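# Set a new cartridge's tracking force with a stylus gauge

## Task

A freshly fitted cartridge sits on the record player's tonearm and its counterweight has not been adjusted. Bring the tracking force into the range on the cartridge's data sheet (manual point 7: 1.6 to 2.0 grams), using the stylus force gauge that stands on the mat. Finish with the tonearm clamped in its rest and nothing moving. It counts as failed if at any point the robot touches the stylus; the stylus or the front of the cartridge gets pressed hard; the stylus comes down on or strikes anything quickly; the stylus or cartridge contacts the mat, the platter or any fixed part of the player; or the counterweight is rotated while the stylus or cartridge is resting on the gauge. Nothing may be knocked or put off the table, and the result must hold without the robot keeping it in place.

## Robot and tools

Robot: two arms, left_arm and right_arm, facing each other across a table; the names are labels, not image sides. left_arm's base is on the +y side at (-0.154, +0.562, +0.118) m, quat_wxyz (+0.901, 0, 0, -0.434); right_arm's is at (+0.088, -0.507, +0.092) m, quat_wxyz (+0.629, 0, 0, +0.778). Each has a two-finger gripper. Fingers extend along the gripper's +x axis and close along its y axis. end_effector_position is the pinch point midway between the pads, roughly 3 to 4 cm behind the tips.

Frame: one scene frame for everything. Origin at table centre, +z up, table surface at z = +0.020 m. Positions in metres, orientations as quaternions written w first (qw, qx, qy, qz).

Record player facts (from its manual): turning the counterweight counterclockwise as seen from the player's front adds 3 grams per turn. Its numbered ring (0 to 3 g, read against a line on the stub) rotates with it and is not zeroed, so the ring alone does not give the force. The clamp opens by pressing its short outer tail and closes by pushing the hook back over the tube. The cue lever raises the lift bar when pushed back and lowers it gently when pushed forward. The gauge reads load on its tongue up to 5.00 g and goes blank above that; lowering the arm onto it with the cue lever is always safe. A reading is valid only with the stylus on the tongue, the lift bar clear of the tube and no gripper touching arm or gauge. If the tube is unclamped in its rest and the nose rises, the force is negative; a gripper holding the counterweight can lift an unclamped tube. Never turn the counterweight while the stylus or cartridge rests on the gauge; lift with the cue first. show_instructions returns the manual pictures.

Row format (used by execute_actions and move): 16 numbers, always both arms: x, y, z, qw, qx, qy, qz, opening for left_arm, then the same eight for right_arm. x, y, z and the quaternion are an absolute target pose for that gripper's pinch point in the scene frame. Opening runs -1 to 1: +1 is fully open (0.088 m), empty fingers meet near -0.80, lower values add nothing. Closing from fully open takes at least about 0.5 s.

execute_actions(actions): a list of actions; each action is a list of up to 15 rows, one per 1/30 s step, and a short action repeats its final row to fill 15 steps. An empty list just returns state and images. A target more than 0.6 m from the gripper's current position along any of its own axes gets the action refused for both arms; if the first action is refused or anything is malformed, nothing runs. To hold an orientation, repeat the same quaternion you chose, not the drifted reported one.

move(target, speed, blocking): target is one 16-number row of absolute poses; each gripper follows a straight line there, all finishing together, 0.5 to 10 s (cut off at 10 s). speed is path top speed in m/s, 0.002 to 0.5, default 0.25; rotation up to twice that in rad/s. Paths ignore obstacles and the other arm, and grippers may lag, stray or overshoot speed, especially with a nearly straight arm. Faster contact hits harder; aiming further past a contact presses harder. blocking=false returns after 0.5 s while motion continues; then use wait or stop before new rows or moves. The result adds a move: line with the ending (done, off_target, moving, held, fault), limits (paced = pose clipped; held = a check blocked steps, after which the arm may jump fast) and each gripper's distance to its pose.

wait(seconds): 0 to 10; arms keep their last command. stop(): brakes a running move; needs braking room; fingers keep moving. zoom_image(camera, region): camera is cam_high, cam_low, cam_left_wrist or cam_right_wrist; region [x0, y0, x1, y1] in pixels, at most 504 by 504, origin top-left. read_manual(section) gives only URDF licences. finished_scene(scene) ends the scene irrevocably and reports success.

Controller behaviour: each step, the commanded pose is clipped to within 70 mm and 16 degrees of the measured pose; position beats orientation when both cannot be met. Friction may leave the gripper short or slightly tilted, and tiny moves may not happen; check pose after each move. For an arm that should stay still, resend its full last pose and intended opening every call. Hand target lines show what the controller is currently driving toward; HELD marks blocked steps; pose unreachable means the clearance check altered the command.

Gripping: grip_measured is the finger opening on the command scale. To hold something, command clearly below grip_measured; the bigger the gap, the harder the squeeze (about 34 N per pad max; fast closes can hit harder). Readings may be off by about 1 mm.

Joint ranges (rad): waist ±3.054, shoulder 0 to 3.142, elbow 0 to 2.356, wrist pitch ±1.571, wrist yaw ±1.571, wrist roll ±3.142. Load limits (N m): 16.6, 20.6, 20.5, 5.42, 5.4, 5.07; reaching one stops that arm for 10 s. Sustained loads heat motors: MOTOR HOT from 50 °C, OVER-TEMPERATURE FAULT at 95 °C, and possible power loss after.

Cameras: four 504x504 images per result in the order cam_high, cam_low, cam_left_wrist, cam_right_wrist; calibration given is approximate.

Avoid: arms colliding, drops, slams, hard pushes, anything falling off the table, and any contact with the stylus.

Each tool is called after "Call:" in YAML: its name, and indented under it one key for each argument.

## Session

Call:
execute_actions:
  actions: []

Scene clock: 0.00 s.
left_arm: end_effector_position=(-0.1524, +0.3869, +0.1930) grip_measured=+0.853 end_effector_quat_wxyz=(-0.431, +0.486, -0.649, -0.398) end_effector_velocity=(+0.002, +0.002, -0.001) end_effector_angular_velocity=(+0.010, -0.022, -0.004) | right_arm: end_effector_position=(+0.2998, -0.1030, +0.2969) grip_measured=+0.857 end_effector_quat_wxyz=(-0.051, +0.579, +0.496, -0.645) end_effector_velocity=(-0.001, -0.002, +0.000) end_effector_angular_velocity=(+0.001, +0.005, +0.005)
Joint positions: left_arm=[-0.484  0.953  0.567 -0.924  0.211 -2.781  0.081] | right_arm=[-0.913  1.987  1.857 -1.056 -0.722 -2.823  0.081]
Joint velocities: left_arm=[-0.002 -0.002 -0.002 -0.007 -0.022  0.007 -0.   ] | right_arm=[-0.002 -0.002 -0.002 -0.007 -0.007 -0.007 -0.   ]
Motor temperatures (°C, as the motors report them): left_arm=[19 31 22 25 22 20] | right_arm=[19 29 29 25 23 19]
Heat: left arm: hottest shoulder 31 °C (+0.0 °C/min); right arm: hottest shoulder 29 °C (+0.0 °C/min).
Hand target (left_arm): -0.152, +0.387, +0.193; +0.430, -0.486, +0.649, +0.398
Hand target (right_arm): +0.300, -0.103, +0.297; -0.051, +0.579, +0.496, -0.645
camera_calibration (this result's frames):
cam_left_wrist: T_world_to_cam=[[0.978773, -0.180401, -0.0972528, 0.245428], [-0.0801092, -0.773543, 0.62866, 0.192905], [-0.18864, -0.607525, -0.771575, 0.43318], [0, 0, 0, 1]] pos_world=[-0.14305, 0.456664, 0.236828]
cam_right_wrist: T_world_to_cam=[[-0.529502, 0.496995, 0.687477, 0.0156272], [0.847828, 0.33734, 0.409133, -0.311679], [-0.0285765, 0.799499, -0.599988, 0.345797], [0, 0, 0, 1]] pos_world=[0.282407, -0.179089, 0.324249]

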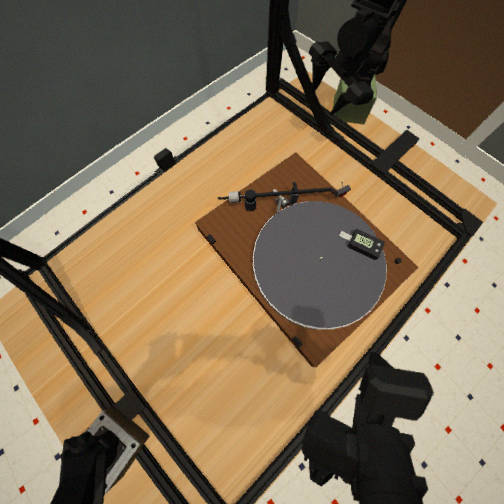

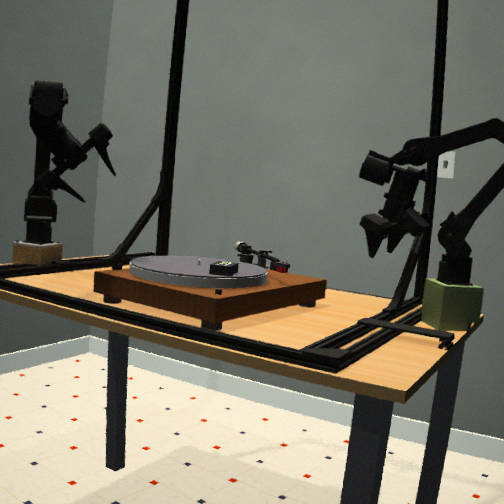

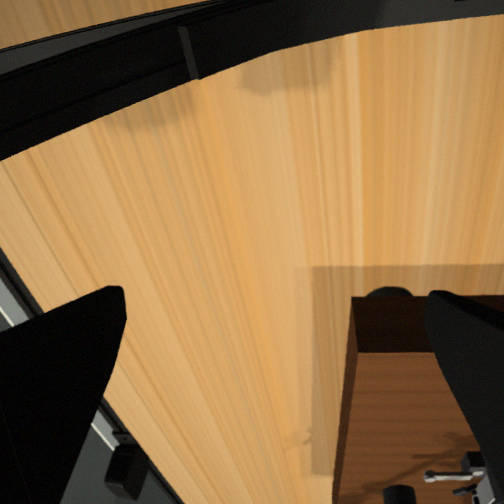

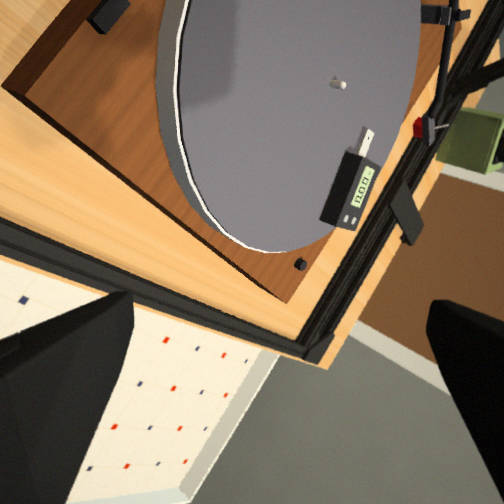

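Call:
move:
  target: [-0.075,0.2,0.22,0.819,0.163,0.473,-0.282,-1,-0.16,-0.06,0.25,0.899,0,0,0.438,0.3]

Call:
move:
  target: [-0.075,0.2,0.22,0.819,0.163,0.473,-0.282,-1,-0.17,-0.03,0.15,0.899,0,0,0.438,0.3]
  speed: 0.1

Scene clock: 15.53 s.
left_arm: end_effector_position=(-0.0781, +0.2035, +0.2160) grip_measured=-0.780 end_effector_quat_wxyz=(+0.816, +0.167, +0.477, -0.281) end_effector_velocity=(-0.000, +0.005, +0.001) end_effector_angular_velocity=(+0.015, -0.004, +0.006) | right_arm: end_effector_position=(-0.1598, -0.0625, +0.2478) grip_measured=+0.300 end_effector_quat_wxyz=(+0.899, -0.005, -0.003, +0.437) end_effector_velocity=(+0.000, +0.001, -0.005) end_effector_angular_velocity=(-0.012, -0.003, +0.005)
Joint positions: left_arm=[-0.618  1.681  1.144 -0.682 -0.38  -0.78   0.001] | right_arm=[ 0.596  2.307  1.461  0.852  1.473 -0.017  0.054]
Joint velocities: left_arm=[-0.002 -0.007 -0.002 -0.022 -0.007 -0.007  0.   ] | right_arm=[-0.002 -0.002  0.002 -0.081 -0.007  0.066 -0.   ]
Motor temperatures (°C, as the motors report them): left_arm=[19 30 25 25 22 20] | right_arm=[19 33 31 26 23 19]
Heat: left arm: hottest shoulder 30 °C (-3.9 °C/min); right arm: hottest shoulder 33 °C (+15.5 °C/min).
Hand target (left_arm): -0.076, +0.199, +0.218; +0.819, +0.164, +0.473, -0.281
Hand target (right_arm): -0.161, -0.062, +0.250; +0.900, +0.001, +0.000, +0.436
Off the commanded pose (left_arm): 0.006 m, 1 deg.
Off the commanded pose (right_arm): 0.003 m, 1 deg.
move: done
camera_calibration (this result's frames):
cam_left_wrist: T_world_to_cam=[[-0.600489, -0.799378, 0.0201767, 0.119166], [-0.792899, 0.591975, -0.14449, -0.123953], [0.103558, -0.102763, -0.989301, 0.320663], [0, 0, 0, 1]] pos_world=[-0.0599317, 0.201588, 0.296917]
cam_right_wrist: T_world_to_cam=[[0.793067, -0.608249, 0.0328419, 0.0904791], [-0.183825, -0.290386, -0.939087, 0.214412], [0.580735, 0.738722, -0.342107, 0.300478], [0, 0, 0, 1]] pos_world=[-0.20684, -0.104674, 0.301175]

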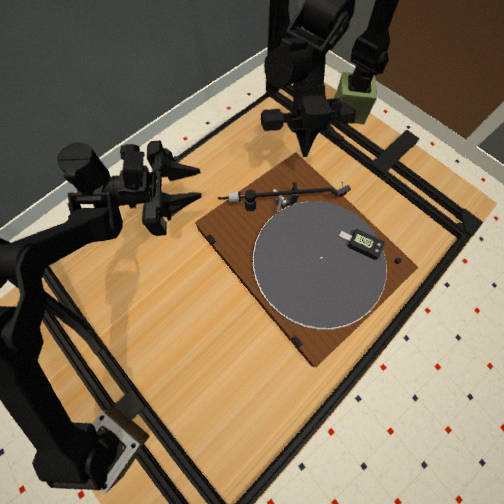

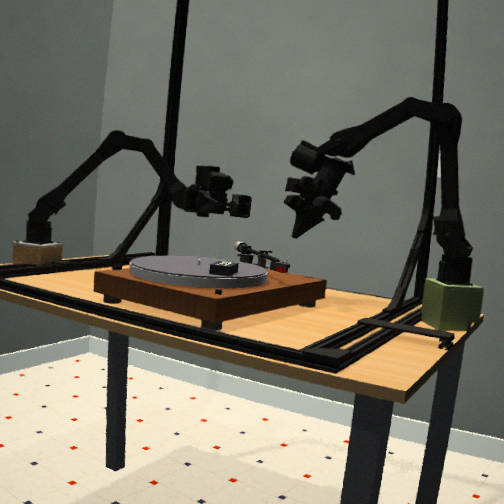

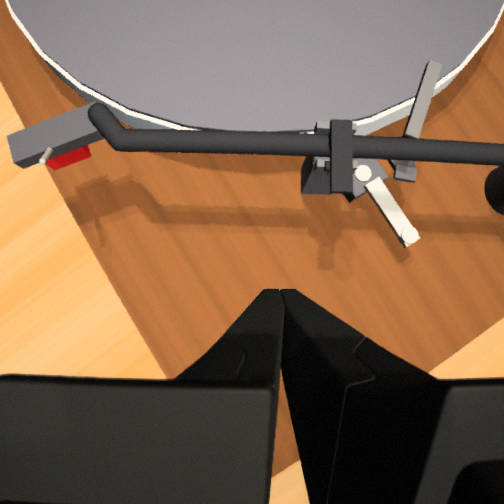

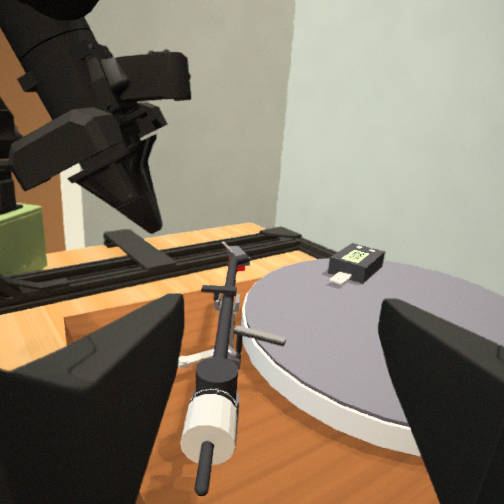

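Scene clock: 17.13 s.
left_arm: end_effector_position=(-0.0766, +0.2038, +0.2160) grip_measured=-0.780 end_effector_quat_wxyz=(+0.816, +0.167, +0.476, -0.280) end_effector_velocity=(+0.000, -0.001, +0.001) end_effector_angular_velocity=(-0.010, -0.005, +0.006) | right_arm: end_effector_position=(-0.1703, -0.0322, +0.1577) grip_measured=+0.300 end_effector_quat_wxyz=(+0.899, +0.007, +0.003, +0.438) end_effector_velocity=(-0.000, +0.002, -0.005) end_effector_angular_velocity=(-0.028, -0.034, +0.020)
Joint positions: left_arm=[-0.614  1.681  1.144 -0.682 -0.38  -0.776  0.001] | right_arm=[0.567 2.612 1.626 0.988 1.443 0.014 0.054]
Joint velocities: left_arm=[-0.002 -0.002 -0.002  0.007 -0.007 -0.007 -0.   ] | right_arm=[-0.002  0.007 -0.007  0.007 -0.022 -0.037 -0.   ]
Motor temperatures (°C, as the motors report them): left_arm=[19 30 25 25 22 20] | right_arm=[19 34 31 26 23 19]
Heat: left arm: hottest shoulder 30 °C (-3.5 °C/min); right arm: hottest shoulder 34 °C (+17.5 °C/min).
Hand target (left_arm): -0.075, +0.200, +0.220; +0.819, +0.163, +0.473, -0.282
Hand target (right_arm): -0.170, -0.031, +0.150; +0.899, -0.000, +0.000, +0.438
Off the commanded pose (left_arm): 0.006 m, 1 deg.
Off the commanded pose (right_arm): 0.008 m, 1 deg.
move: done
camera_calibration (this result's frames):
cam_left_wrist: T_world_to_cam=[[-0.600021, -0.79978, 0.018076, 0.120831], [-0.79305, 0.591699, -0.144789, -0.122895], [0.105104, -0.101211, -0.989297, 0.320368], [0, 0, 0, 1]] pos_world=[-0.0586327, 0.20178, 0.296962]
cam_right_wrist: T_world_to_cam=[[0.794183, -0.607648, 0.00613075, 0.124562], [-0.203423, -0.27535, -0.939575, 0.13389], [0.572619, 0.744947, -0.342288, 0.252156], [0, 0, 0, 1]] pos_world=[-0.216078, -0.0752869, 0.211346]

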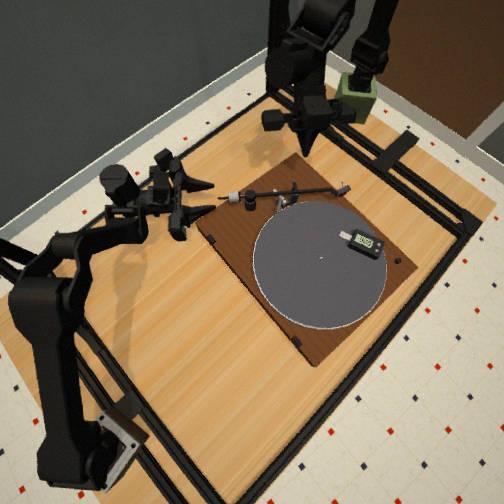

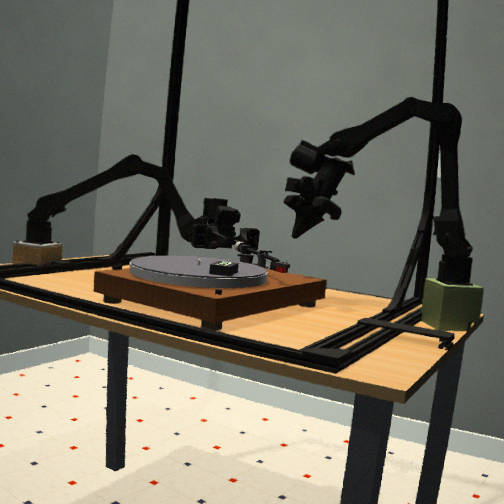

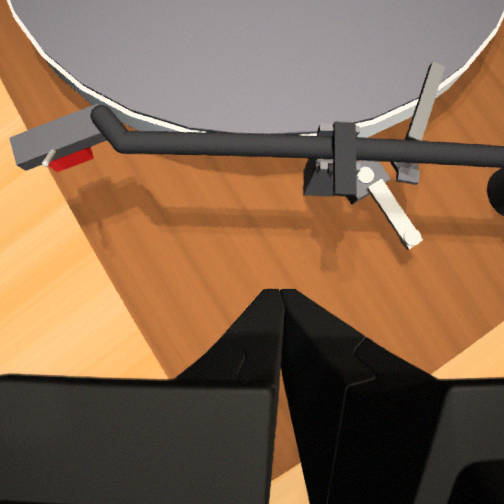

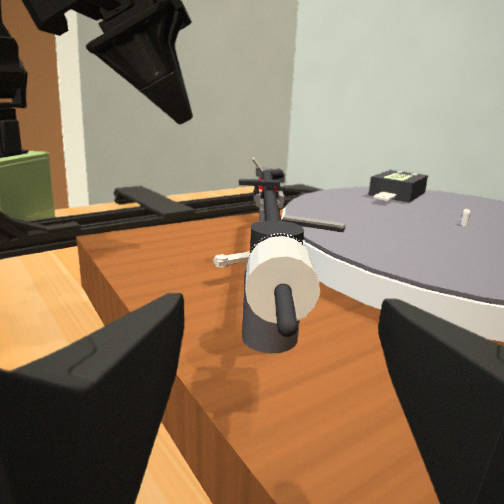

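Call:
move:
  target: [-0.058,0.155,0.195,0.819,0.163,0.473,-0.282,-1,-0.137,0.006,0.142,0.899,0,0,0.438,0.1]
  speed: 0.04

Scene clock: 27.23 s.
left_arm: end_effector_position=(-0.0591, +0.1598, +0.1935) grip_measured=-0.780 end_effector_quat_wxyz=(+0.819, +0.166, +0.473, -0.279) end_effector_velocity=(+0.000, -0.005, +0.004) end_effector_angular_velocity=(-0.008, -0.015, -0.019) | right_arm: end_effector_position=(-0.1373, +0.0045, +0.1499) grip_measured=+0.100 end_effector_quat_wxyz=(+0.899, +0.007, +0.002, +0.437) end_effector_velocity=(+0.002, +0.000, +0.001) end_effector_angular_velocity=(+0.003, +0.004, -0.010)
Joint positions: left_arm=[-0.575  1.868  1.275 -0.607 -0.374 -0.738  0.001] | right_arm=[0.469 2.651 1.668 0.991 1.347 0.008 0.044]
Joint velocities: left_arm=[-0.002  0.002  0.012  0.007 -0.007  0.022 -0.   ] | right_arm=[-0.002 -0.002  0.002 -0.007  0.007  0.007 -0.   ]
Motor temperatures (°C, as the motors report them): left_arm=[19 31 26 25 22 20] | right_arm=[19 36 32 27 23 19]
Heat: left arm: hottest shoulder 31 °C (+0.0 °C/min); right arm: hottest shoulder 36 °C (+15.4 °C/min).
Hand target (left_arm): -0.058, +0.155, +0.195; +0.819, +0.163, +0.473, -0.282
Hand target (right_arm): -0.137, +0.006, +0.142; +0.899, +0.000, +0.000, +0.438
Off the commanded pose (left_arm): 0.005 m, 1 deg.
Off the commanded pose (right_arm): 0.008 m, 1 deg.
move: done
camera_calibration (this result's frames):
cam_left_wrist: T_world_to_cam=[[-0.597482, -0.801718, 0.0162408, 0.0974164], [-0.793903, 0.588564, -0.152677, -0.0842212], [0.112845, -0.104115, -0.988143, 0.292456], [0, 0, 0, 1]] pos_world=[-0.0416611, 0.158119, 0.274547]
cam_right_wrist: T_world_to_cam=[[0.793475, -0.608566, 0.0067028, 0.120522], [-0.202492, -0.274371, -0.940063, 0.143562], [0.573929, 0.744559, -0.340936, 0.203293], [0, 0, 0, 1]] pos_world=[-0.183237, -0.0386285, 0.203459]

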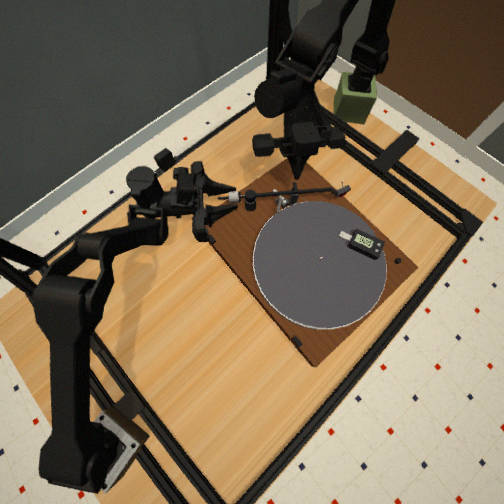

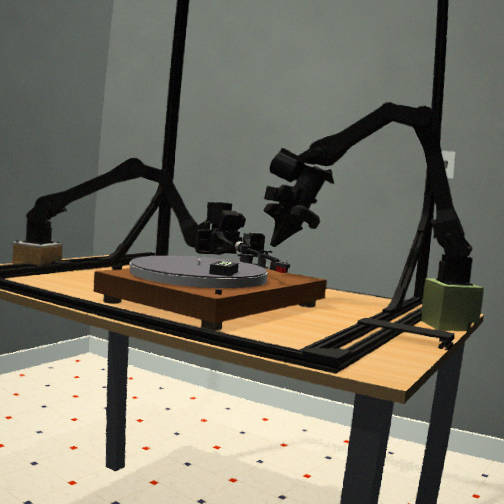

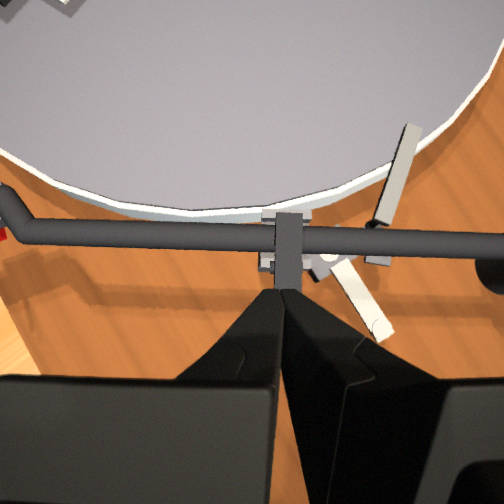

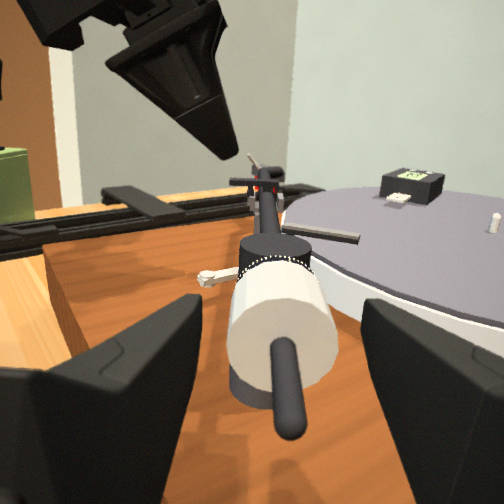

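Call:
move:
  target: [-0.055,0.149,0.187,0.819,0.163,0.473,-0.282,-1,-0.137,0.006,0.142,0.899,0,0,0.438,0.1]
  speed: 0.02

Call:
move:
  target: [-0.055,0.149,0.166,0.819,0.163,0.473,-0.282,-1,-0.137,0.006,0.142,0.899,0,0,0.438,0.1]
  speed: 0.02

Scene clock: 38.43 s.
left_arm: end_effector_position=(-0.0559, +0.1538, +0.1860) grip_measured=-0.780 end_effector_quat_wxyz=(+0.819, +0.166, +0.473, -0.279) end_effector_velocity=(-0.002, -0.001, +0.002) end_effector_angular_velocity=(-0.000, +0.004, -0.011) | right_arm: end_effector_position=(-0.1374, +0.0046, +0.1495) grip_measured=+0.100 end_effector_quat_wxyz=(+0.899, +0.007, +0.002, +0.437) end_effector_velocity=(+0.003, +0.002, +0.004) end_effector_angular_velocity=(-0.004, -0.010, -0.000)
Joint positions: left_arm=[-0.568  1.9    1.286 -0.583 -0.372 -0.731  0.001] | right_arm=[0.469 2.652 1.668 0.991 1.346 0.007 0.044]
Joint velocities: left_arm=[-0.002 -0.002  0.007 -0.007  0.007  0.007  0.   ] | right_arm=[-0.007 -0.007 -0.002  0.007 -0.007 -0.022 -0.   ]
Motor temperatures (°C, as the motors report them): left_arm=[19 32 28 26 22 20] | right_arm=[19 38 32 28 23 19]
Heat: left arm: hottest shoulder 32 °C (+1.6 °C/min); right arm: hottest shoulder 38 °C (+14.1 °C/min).
Hand target (left_arm): -0.055, +0.149, +0.187; +0.819, +0.163, +0.473, -0.282
Hand target (right_arm): -0.137, +0.006, +0.142; +0.899, -0.000, +0.000, +0.438
Off the commanded pose (left_arm): 0.005 m, 1 deg.
Off the commanded pose (right_arm): 0.008 m, 1 deg.
move: done
camera_calibration (this result's frames):
cam_left_wrist: T_world_to_cam=[[-0.597317, -0.801846, 0.0159939, 0.0946702], [-0.793945, 0.588375, -0.153187, -0.0791384], [0.113422, -0.1042, -0.988068, 0.284135], [0, 0, 0, 1]] pos_world=[-0.0385106, 0.152081, 0.267108]
cam_right_wrist: T_world_to_cam=[[0.793704, -0.608262, 0.00708491, 0.12063], [-0.202103, -0.274668, -0.94006, 0.143306], [0.573749, 0.744697, -0.340937, 0.203136], [0, 0, 0, 1]] pos_world=[-0.183331, -0.0385381, 0.203118]

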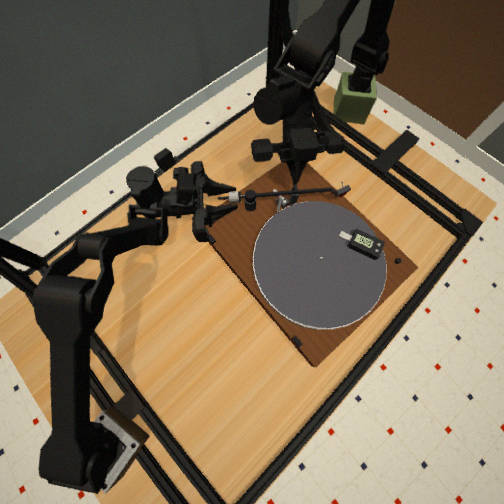

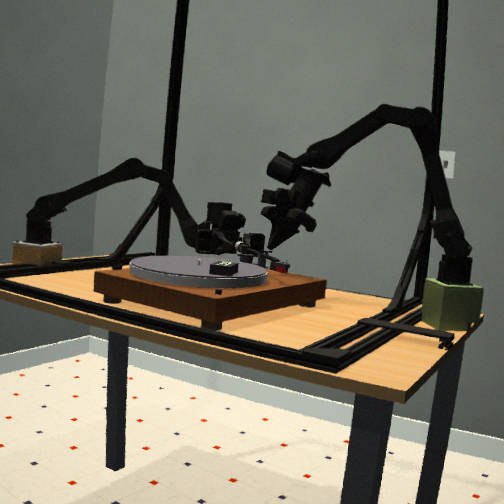

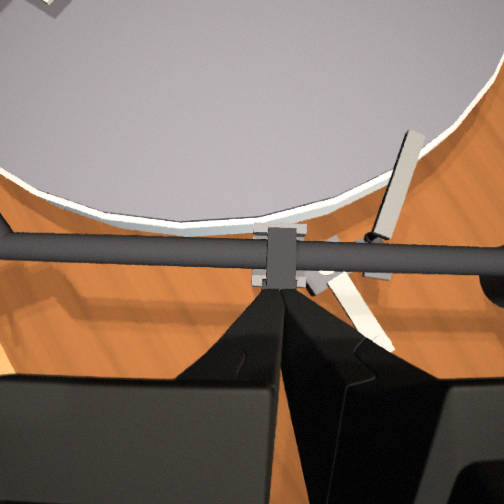

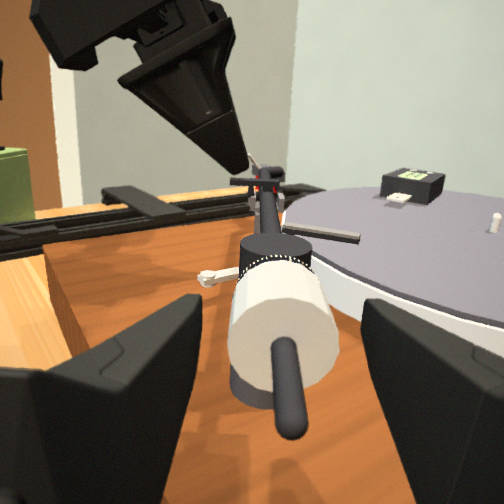

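Scene clock: 39.70 s.
left_arm: end_effector_position=(-0.0547, +0.1467, +0.1810) grip_measured=-0.780 end_effector_quat_wxyz=(+0.824, +0.151, +0.465, -0.287) end_effector_velocity=(-0.000, +0.001, -0.000) end_effector_angular_velocity=(-0.005, -0.005, +0.007) | right_arm: end_effector_position=(-0.1374, +0.0046, +0.1495) grip_measured=+0.100 end_effector_quat_wxyz=(+0.899, +0.007, +0.002, +0.437) end_effector_velocity=(-0.000, -0.002, -0.004) end_effector_angular_velocity=(-0.034, -0.034, -0.005)
Joint positions: left_arm=[-0.568  1.912  1.267 -0.515 -0.374 -0.731  0.001] | right_arm=[0.469 2.652 1.668 0.991 1.346 0.007 0.044]
Joint velocities: left_arm=[-0.002 -0.002 -0.007  0.007 -0.007 -0.007 -0.   ] | right_arm=[ 0.002  0.002 -0.002 -0.022  0.007 -0.022 -0.   ]
Motor temperatures (°C, as the motors report them): left_arm=[19 32 28 26 22 20] | right_arm=[19 39 32 28 23 19]
Heat: left arm: hottest shoulder 32 °C (+1.5 °C/min); right arm: hottest shoulder 39 °C (+15.1 °C/min).
Hand target (left_arm): -0.055, +0.150, +0.166; +0.819, +0.163, +0.473, -0.282
Hand target (right_arm): -0.137, +0.006, +0.142; +0.899, -0.000, +0.000, +0.438
Off the commanded pose (left_arm): 0.015 m, 2 deg.
Off the commanded pose (right_arm): 0.008 m, 1 deg.
move: off_target (left_arm)
camera_calibration (this result's frames):
cam_left_wrist: T_world_to_cam=[[-0.596969, -0.801118, 0.0428637, 0.0847582], [-0.793398, 0.581607, -0.179592, -0.0690147], [0.118945, -0.141219, -0.982807, 0.283098], [0, 0, 0, 1]] pos_world=[-0.0378311, 0.14802, 0.262203]
cam_right_wrist: T_world_to_cam=[[0.793704, -0.608262, 0.00708491, 0.12063], [-0.202103, -0.274668, -0.94006, 0.143306], [0.573749, 0.744697, -0.340937, 0.203136], [0, 0, 0, 1]] pos_world=[-0.183331, -0.0385381, 0.203118]

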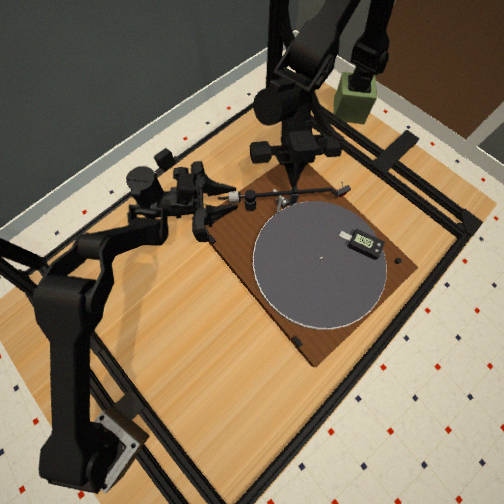

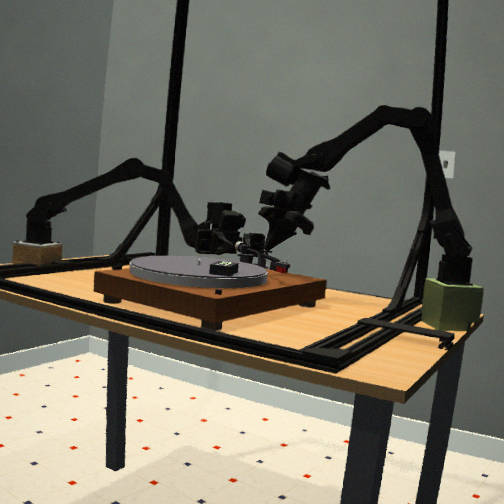

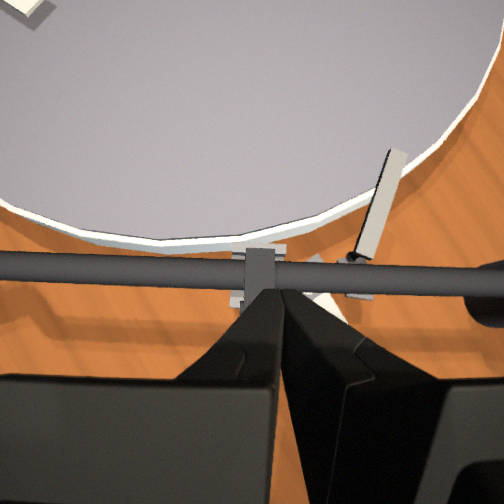

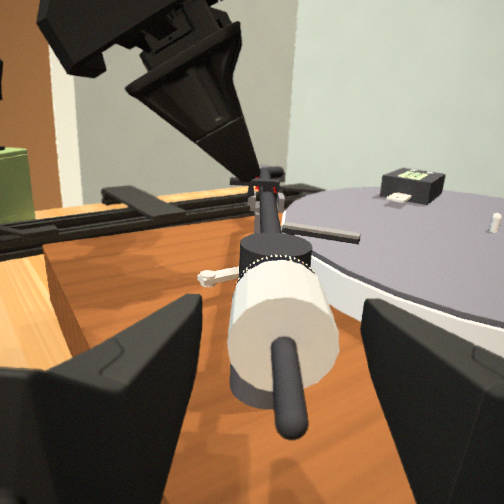

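Drag outward while pressing.

Call:
move:
  target: [-0.059,0.161,0.166,0.819,0.163,0.473,-0.282,-1,-0.137,0.006,0.142,0.899,0,0,0.438,0.1]
  speed: 0.015

Scene clock: 45.13 s.
left_arm: end_effector_position=(-0.0551, +0.1488, +0.1793) grip_measured=-0.780 end_effector_quat_wxyz=(+0.826, +0.144, +0.462, -0.291) end_effector_velocity=(+0.002, +0.003, +0.001) end_effector_angular_velocity=(+0.012, -0.022, +0.001) | right_arm: end_effector_position=(-0.1372, +0.0047, +0.1493) grip_measured=+0.100 end_effector_quat_wxyz=(+0.899, +0.007, +0.002, +0.437) end_effector_velocity=(-0.001, +0.002, -0.003) end_effector_angular_velocity=(-0.023, -0.025, +0.019)
Joint positions: left_arm=[-0.569  1.897  1.233 -0.476 -0.375 -0.732  0.001] | right_arm=[0.469 2.653 1.669 0.991 1.346 0.007 0.044]
Joint velocities: left_arm=[-0.002 -0.002 -0.002 -0.007 -0.022  0.007 -0.   ] | right_arm=[-0.002  0.002 -0.002 -0.007 -0.022 -0.022 -0.   ]
Motor temperatures (°C, as the motors report them): left_arm=[19 32 27 26 22 20] | right_arm=[19 40 33 29 23 19]
Heat: left arm: hottest shoulder 32 °C (+1.3 °C/min); right arm: hottest shoulder 40 °C (+14.6 °C/min).
Hand target (left_arm): -0.059, +0.161, +0.166; +0.819, +0.163, +0.473, -0.282
Hand target (right_arm): -0.137, +0.006, +0.142; +0.899, +0.000, +0.000, +0.438
Off the commanded pose (left_arm): 0.018 m, 3 deg.
Off the commanded pose (right_arm): 0.007 m, 1 deg.
move: off_target (left_arm)
camera_calibration (this result's frames):
cam_left_wrist: T_world_to_cam=[[-0.596288, -0.800787, 0.0564007, 0.0838554], [-0.793525, 0.577332, -0.192372, -0.0679367], [0.121487, -0.159465, -0.9797, 0.284054], [0, 0, 0, 1]] pos_world=[-0.0384163, 0.151669, 0.260489]
cam_right_wrist: T_world_to_cam=[[0.79347, -0.608564, 0.00746635, 0.12047], [-0.201926, -0.274812, -0.940055, 0.143163], [0.574136, 0.744398, -0.34094, 0.202923], [0, 0, 0, 1]] pos_world=[-0.183187, -0.0383989, 0.202866]

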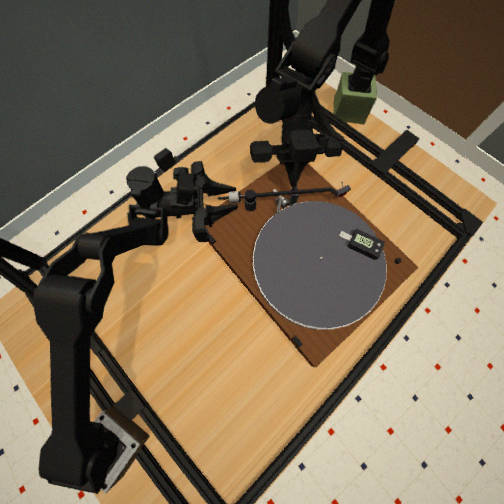

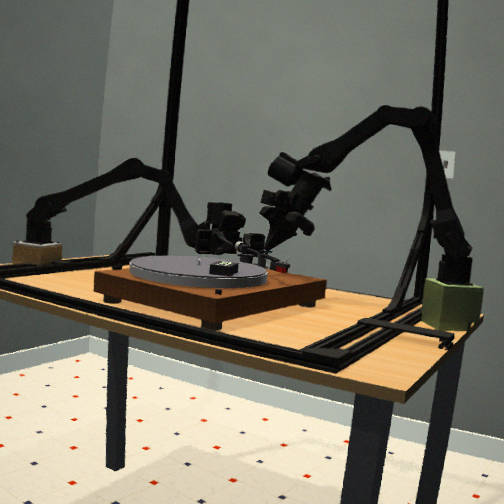

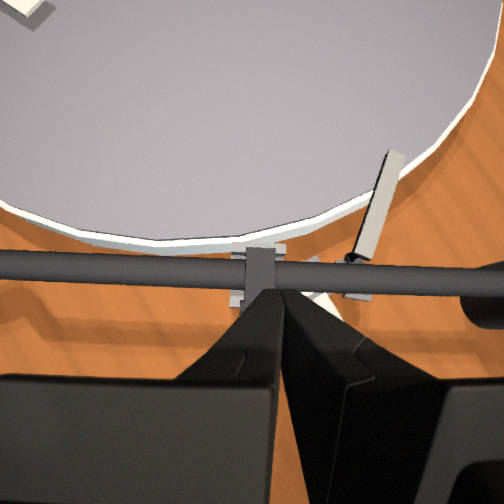

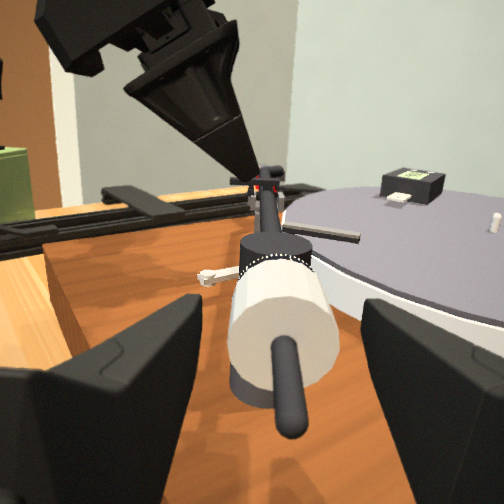

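Call:
move:
  target: [-0.057,0.158,0.2,0.819,0.163,0.473,-0.282,-1,-0.137,0.006,0.148,0.899,0,0,0.438,0.1]
  speed: 0.03

Call:
move:
  target: [-0.057,0.158,0.164,0.819,0.163,0.473,-0.282,-1,-0.137,0.006,0.148,0.899,0,0,0.438,0.1]
  speed: 0.02

Scene clock: 52.40 s.
left_arm: end_effector_position=(-0.0575, +0.1623, +0.1894) grip_measured=-0.780 end_effector_quat_wxyz=(+0.817, +0.175, +0.477, -0.274) end_effector_velocity=(+0.001, +0.008, -0.002) end_effector_angular_velocity=(+0.034, -0.001, +0.011) | right_arm: end_effector_position=(-0.1372, +0.0047, +0.1484) grip_measured=+0.100 end_effector_quat_wxyz=(+0.899, +0.003, +0.001, +0.437) end_effector_velocity=(+0.000, +0.002, +0.001) end_effector_angular_velocity=(-0.006, -0.007, +0.005)
Joint positions: left_arm=[-0.57   1.877  1.276 -0.618 -0.373 -0.732  0.001] | right_arm=[0.469 2.653 1.669 0.985 1.346 0.006 0.044]
Joint velocities: left_arm=[ 0.002 -0.002 -0.002 -0.037 -0.007 -0.007 -0.   ] | right_arm=[-0.002 -0.002  0.002 -0.007 -0.007 -0.007 -0.   ]
Motor temperatures (°C, as the motors report them): left_arm=[19 33 26 26 22 20] | right_arm=[19 41 33 29 23 19]
Heat: left arm: hottest shoulder 33 °C (+2.3 °C/min); right arm: hottest shoulder 41 °C (+13.7 °C/min).
Hand target (left_arm): -0.057, +0.158, +0.200; +0.819, +0.163, +0.473, -0.282
Hand target (right_arm): -0.137, +0.006, +0.148; +0.899, -0.000, +0.000, +0.438
Off the commanded pose (left_arm): 0.011 m, 2 deg.
Off the commanded pose (right_arm): 0.001 m, 0 deg.
move: off_target (left_arm)
camera_calibration (this result's frames):
cam_left_wrist: T_world_to_cam=[[-0.59792, -0.801555, 0.000604797, 0.103293], [-0.793808, 0.592036, -0.13915, -0.0881518], [0.111178, -0.0836807, -0.990271, 0.285508], [0, 0, 0, 1]] pos_world=[-0.0399567, 0.158876, 0.270402]
cam_right_wrist: T_world_to_cam=[[0.793418, -0.608504, 0.0145338, 0.119452], [-0.197529, -0.279993, -0.939461, 0.142854], [0.575735, 0.742514, -0.342348, 0.203045], [0, 0, 0, 1]] pos_world=[-0.183458, -0.0380784, 0.201982]

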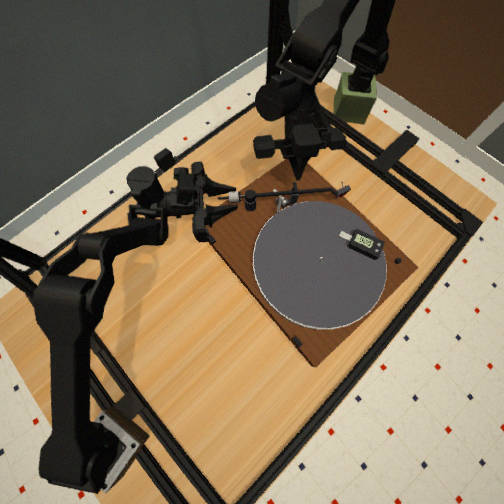

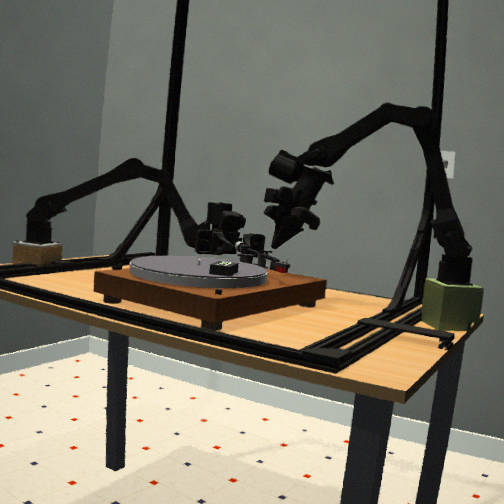

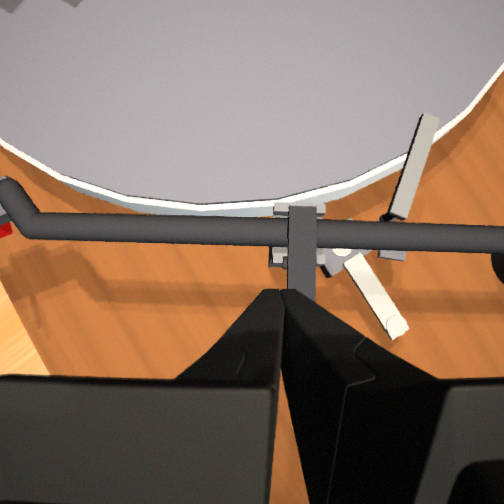

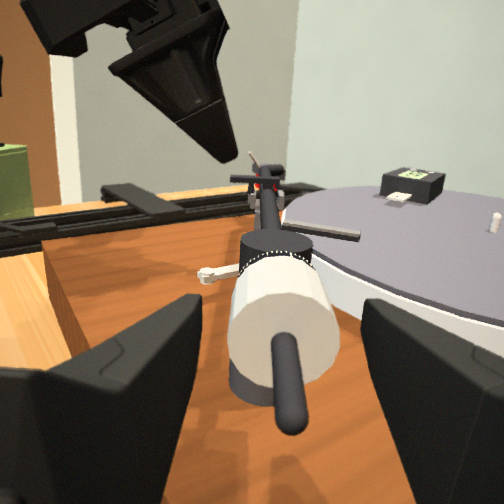

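Scene clock: 54.10 s.
left_arm: end_effector_position=(-0.0596, +0.1587, +0.1701) grip_measured=-0.780 end_effector_quat_wxyz=(+0.819, +0.162, +0.471, -0.285) end_effector_velocity=(+0.002, +0.005, -0.000) end_effector_angular_velocity=(+0.015, -0.011, +0.025) | right_arm: end_effector_position=(-0.1372, +0.0047, +0.1484) grip_measured=+0.100 end_effector_quat_wxyz=(+0.899, +0.003, +0.001, +0.437) end_effector_velocity=(+0.001, +0.001, -0.000) end_effector_angular_velocity=(-0.010, -0.010, +0.005)
Joint positions: left_arm=[-0.575  1.898  1.21  -0.497 -0.37  -0.732  0.001] | right_arm=[0.469 2.653 1.669 0.985 1.346 0.006 0.044]
Joint velocities: left_arm=[-0.002 -0.002 -0.002 -0.022 -0.022 -0.022 -0.   ] | right_arm=[-0.002 -0.002 -0.002 -0.007 -0.007 -0.007 -0.   ]
Motor temperatures (°C, as the motors report them): left_arm=[19 33 26 26 22 20] | right_arm=[19 42 33 29 23 19]
Heat: left arm: hottest shoulder 33 °C (+2.2 °C/min); right arm: hottest shoulder 42 °C (+14.4 °C/min).
Hand target (left_arm): -0.057, +0.158, +0.164; +0.819, +0.163, +0.473, -0.282
Hand target (right_arm): -0.137, +0.006, +0.148; +0.899, +0.000, +0.000, +0.438
Off the commanded pose (left_arm): 0.007 m, 0 deg.
Off the commanded pose (right_arm): 0.001 m, 0 deg.
move: done
camera_calibration (this result's frames):
cam_left_wrist: T_world_to_cam=[[-0.602772, -0.797449, 0.0272178, 0.0937299], [-0.790141, 0.591804, -0.159516, -0.0867008], [0.111098, -0.117658, -0.98682, 0.27106], [0, 0, 0, 1]] pos_world=[-0.0421224, 0.157947, 0.251107]
cam_right_wrist: T_world_to_cam=[[0.793418, -0.608504, 0.0145338, 0.119452], [-0.197529, -0.279993, -0.939461, 0.142854], [0.575735, 0.742514, -0.342348, 0.203045], [0, 0, 0, 1]] pos_world=[-0.183458, -0.0380784, 0.201982]

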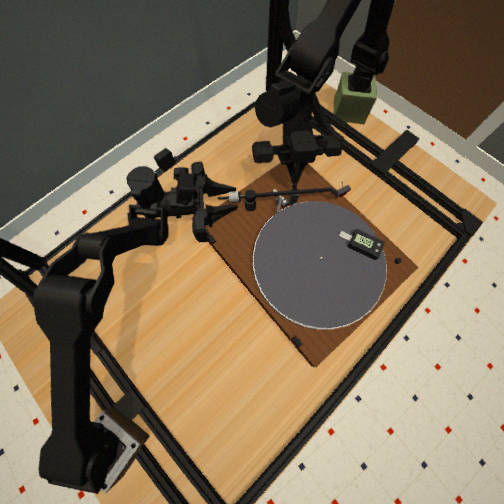

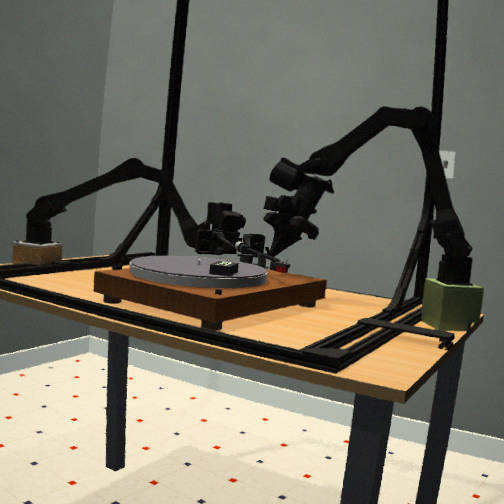

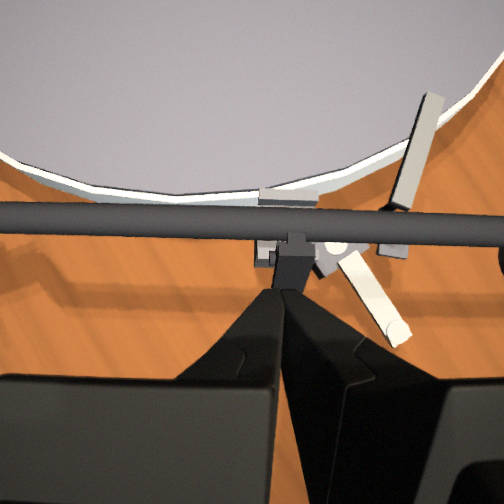

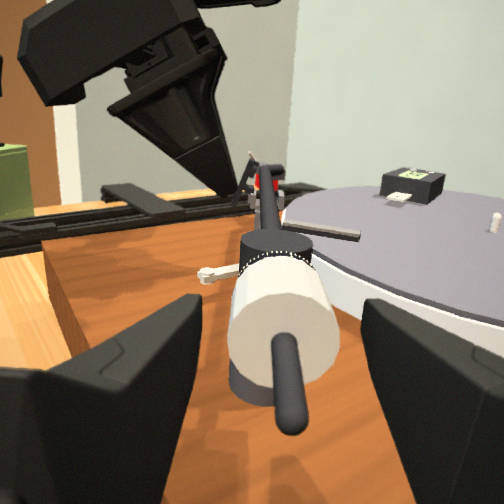

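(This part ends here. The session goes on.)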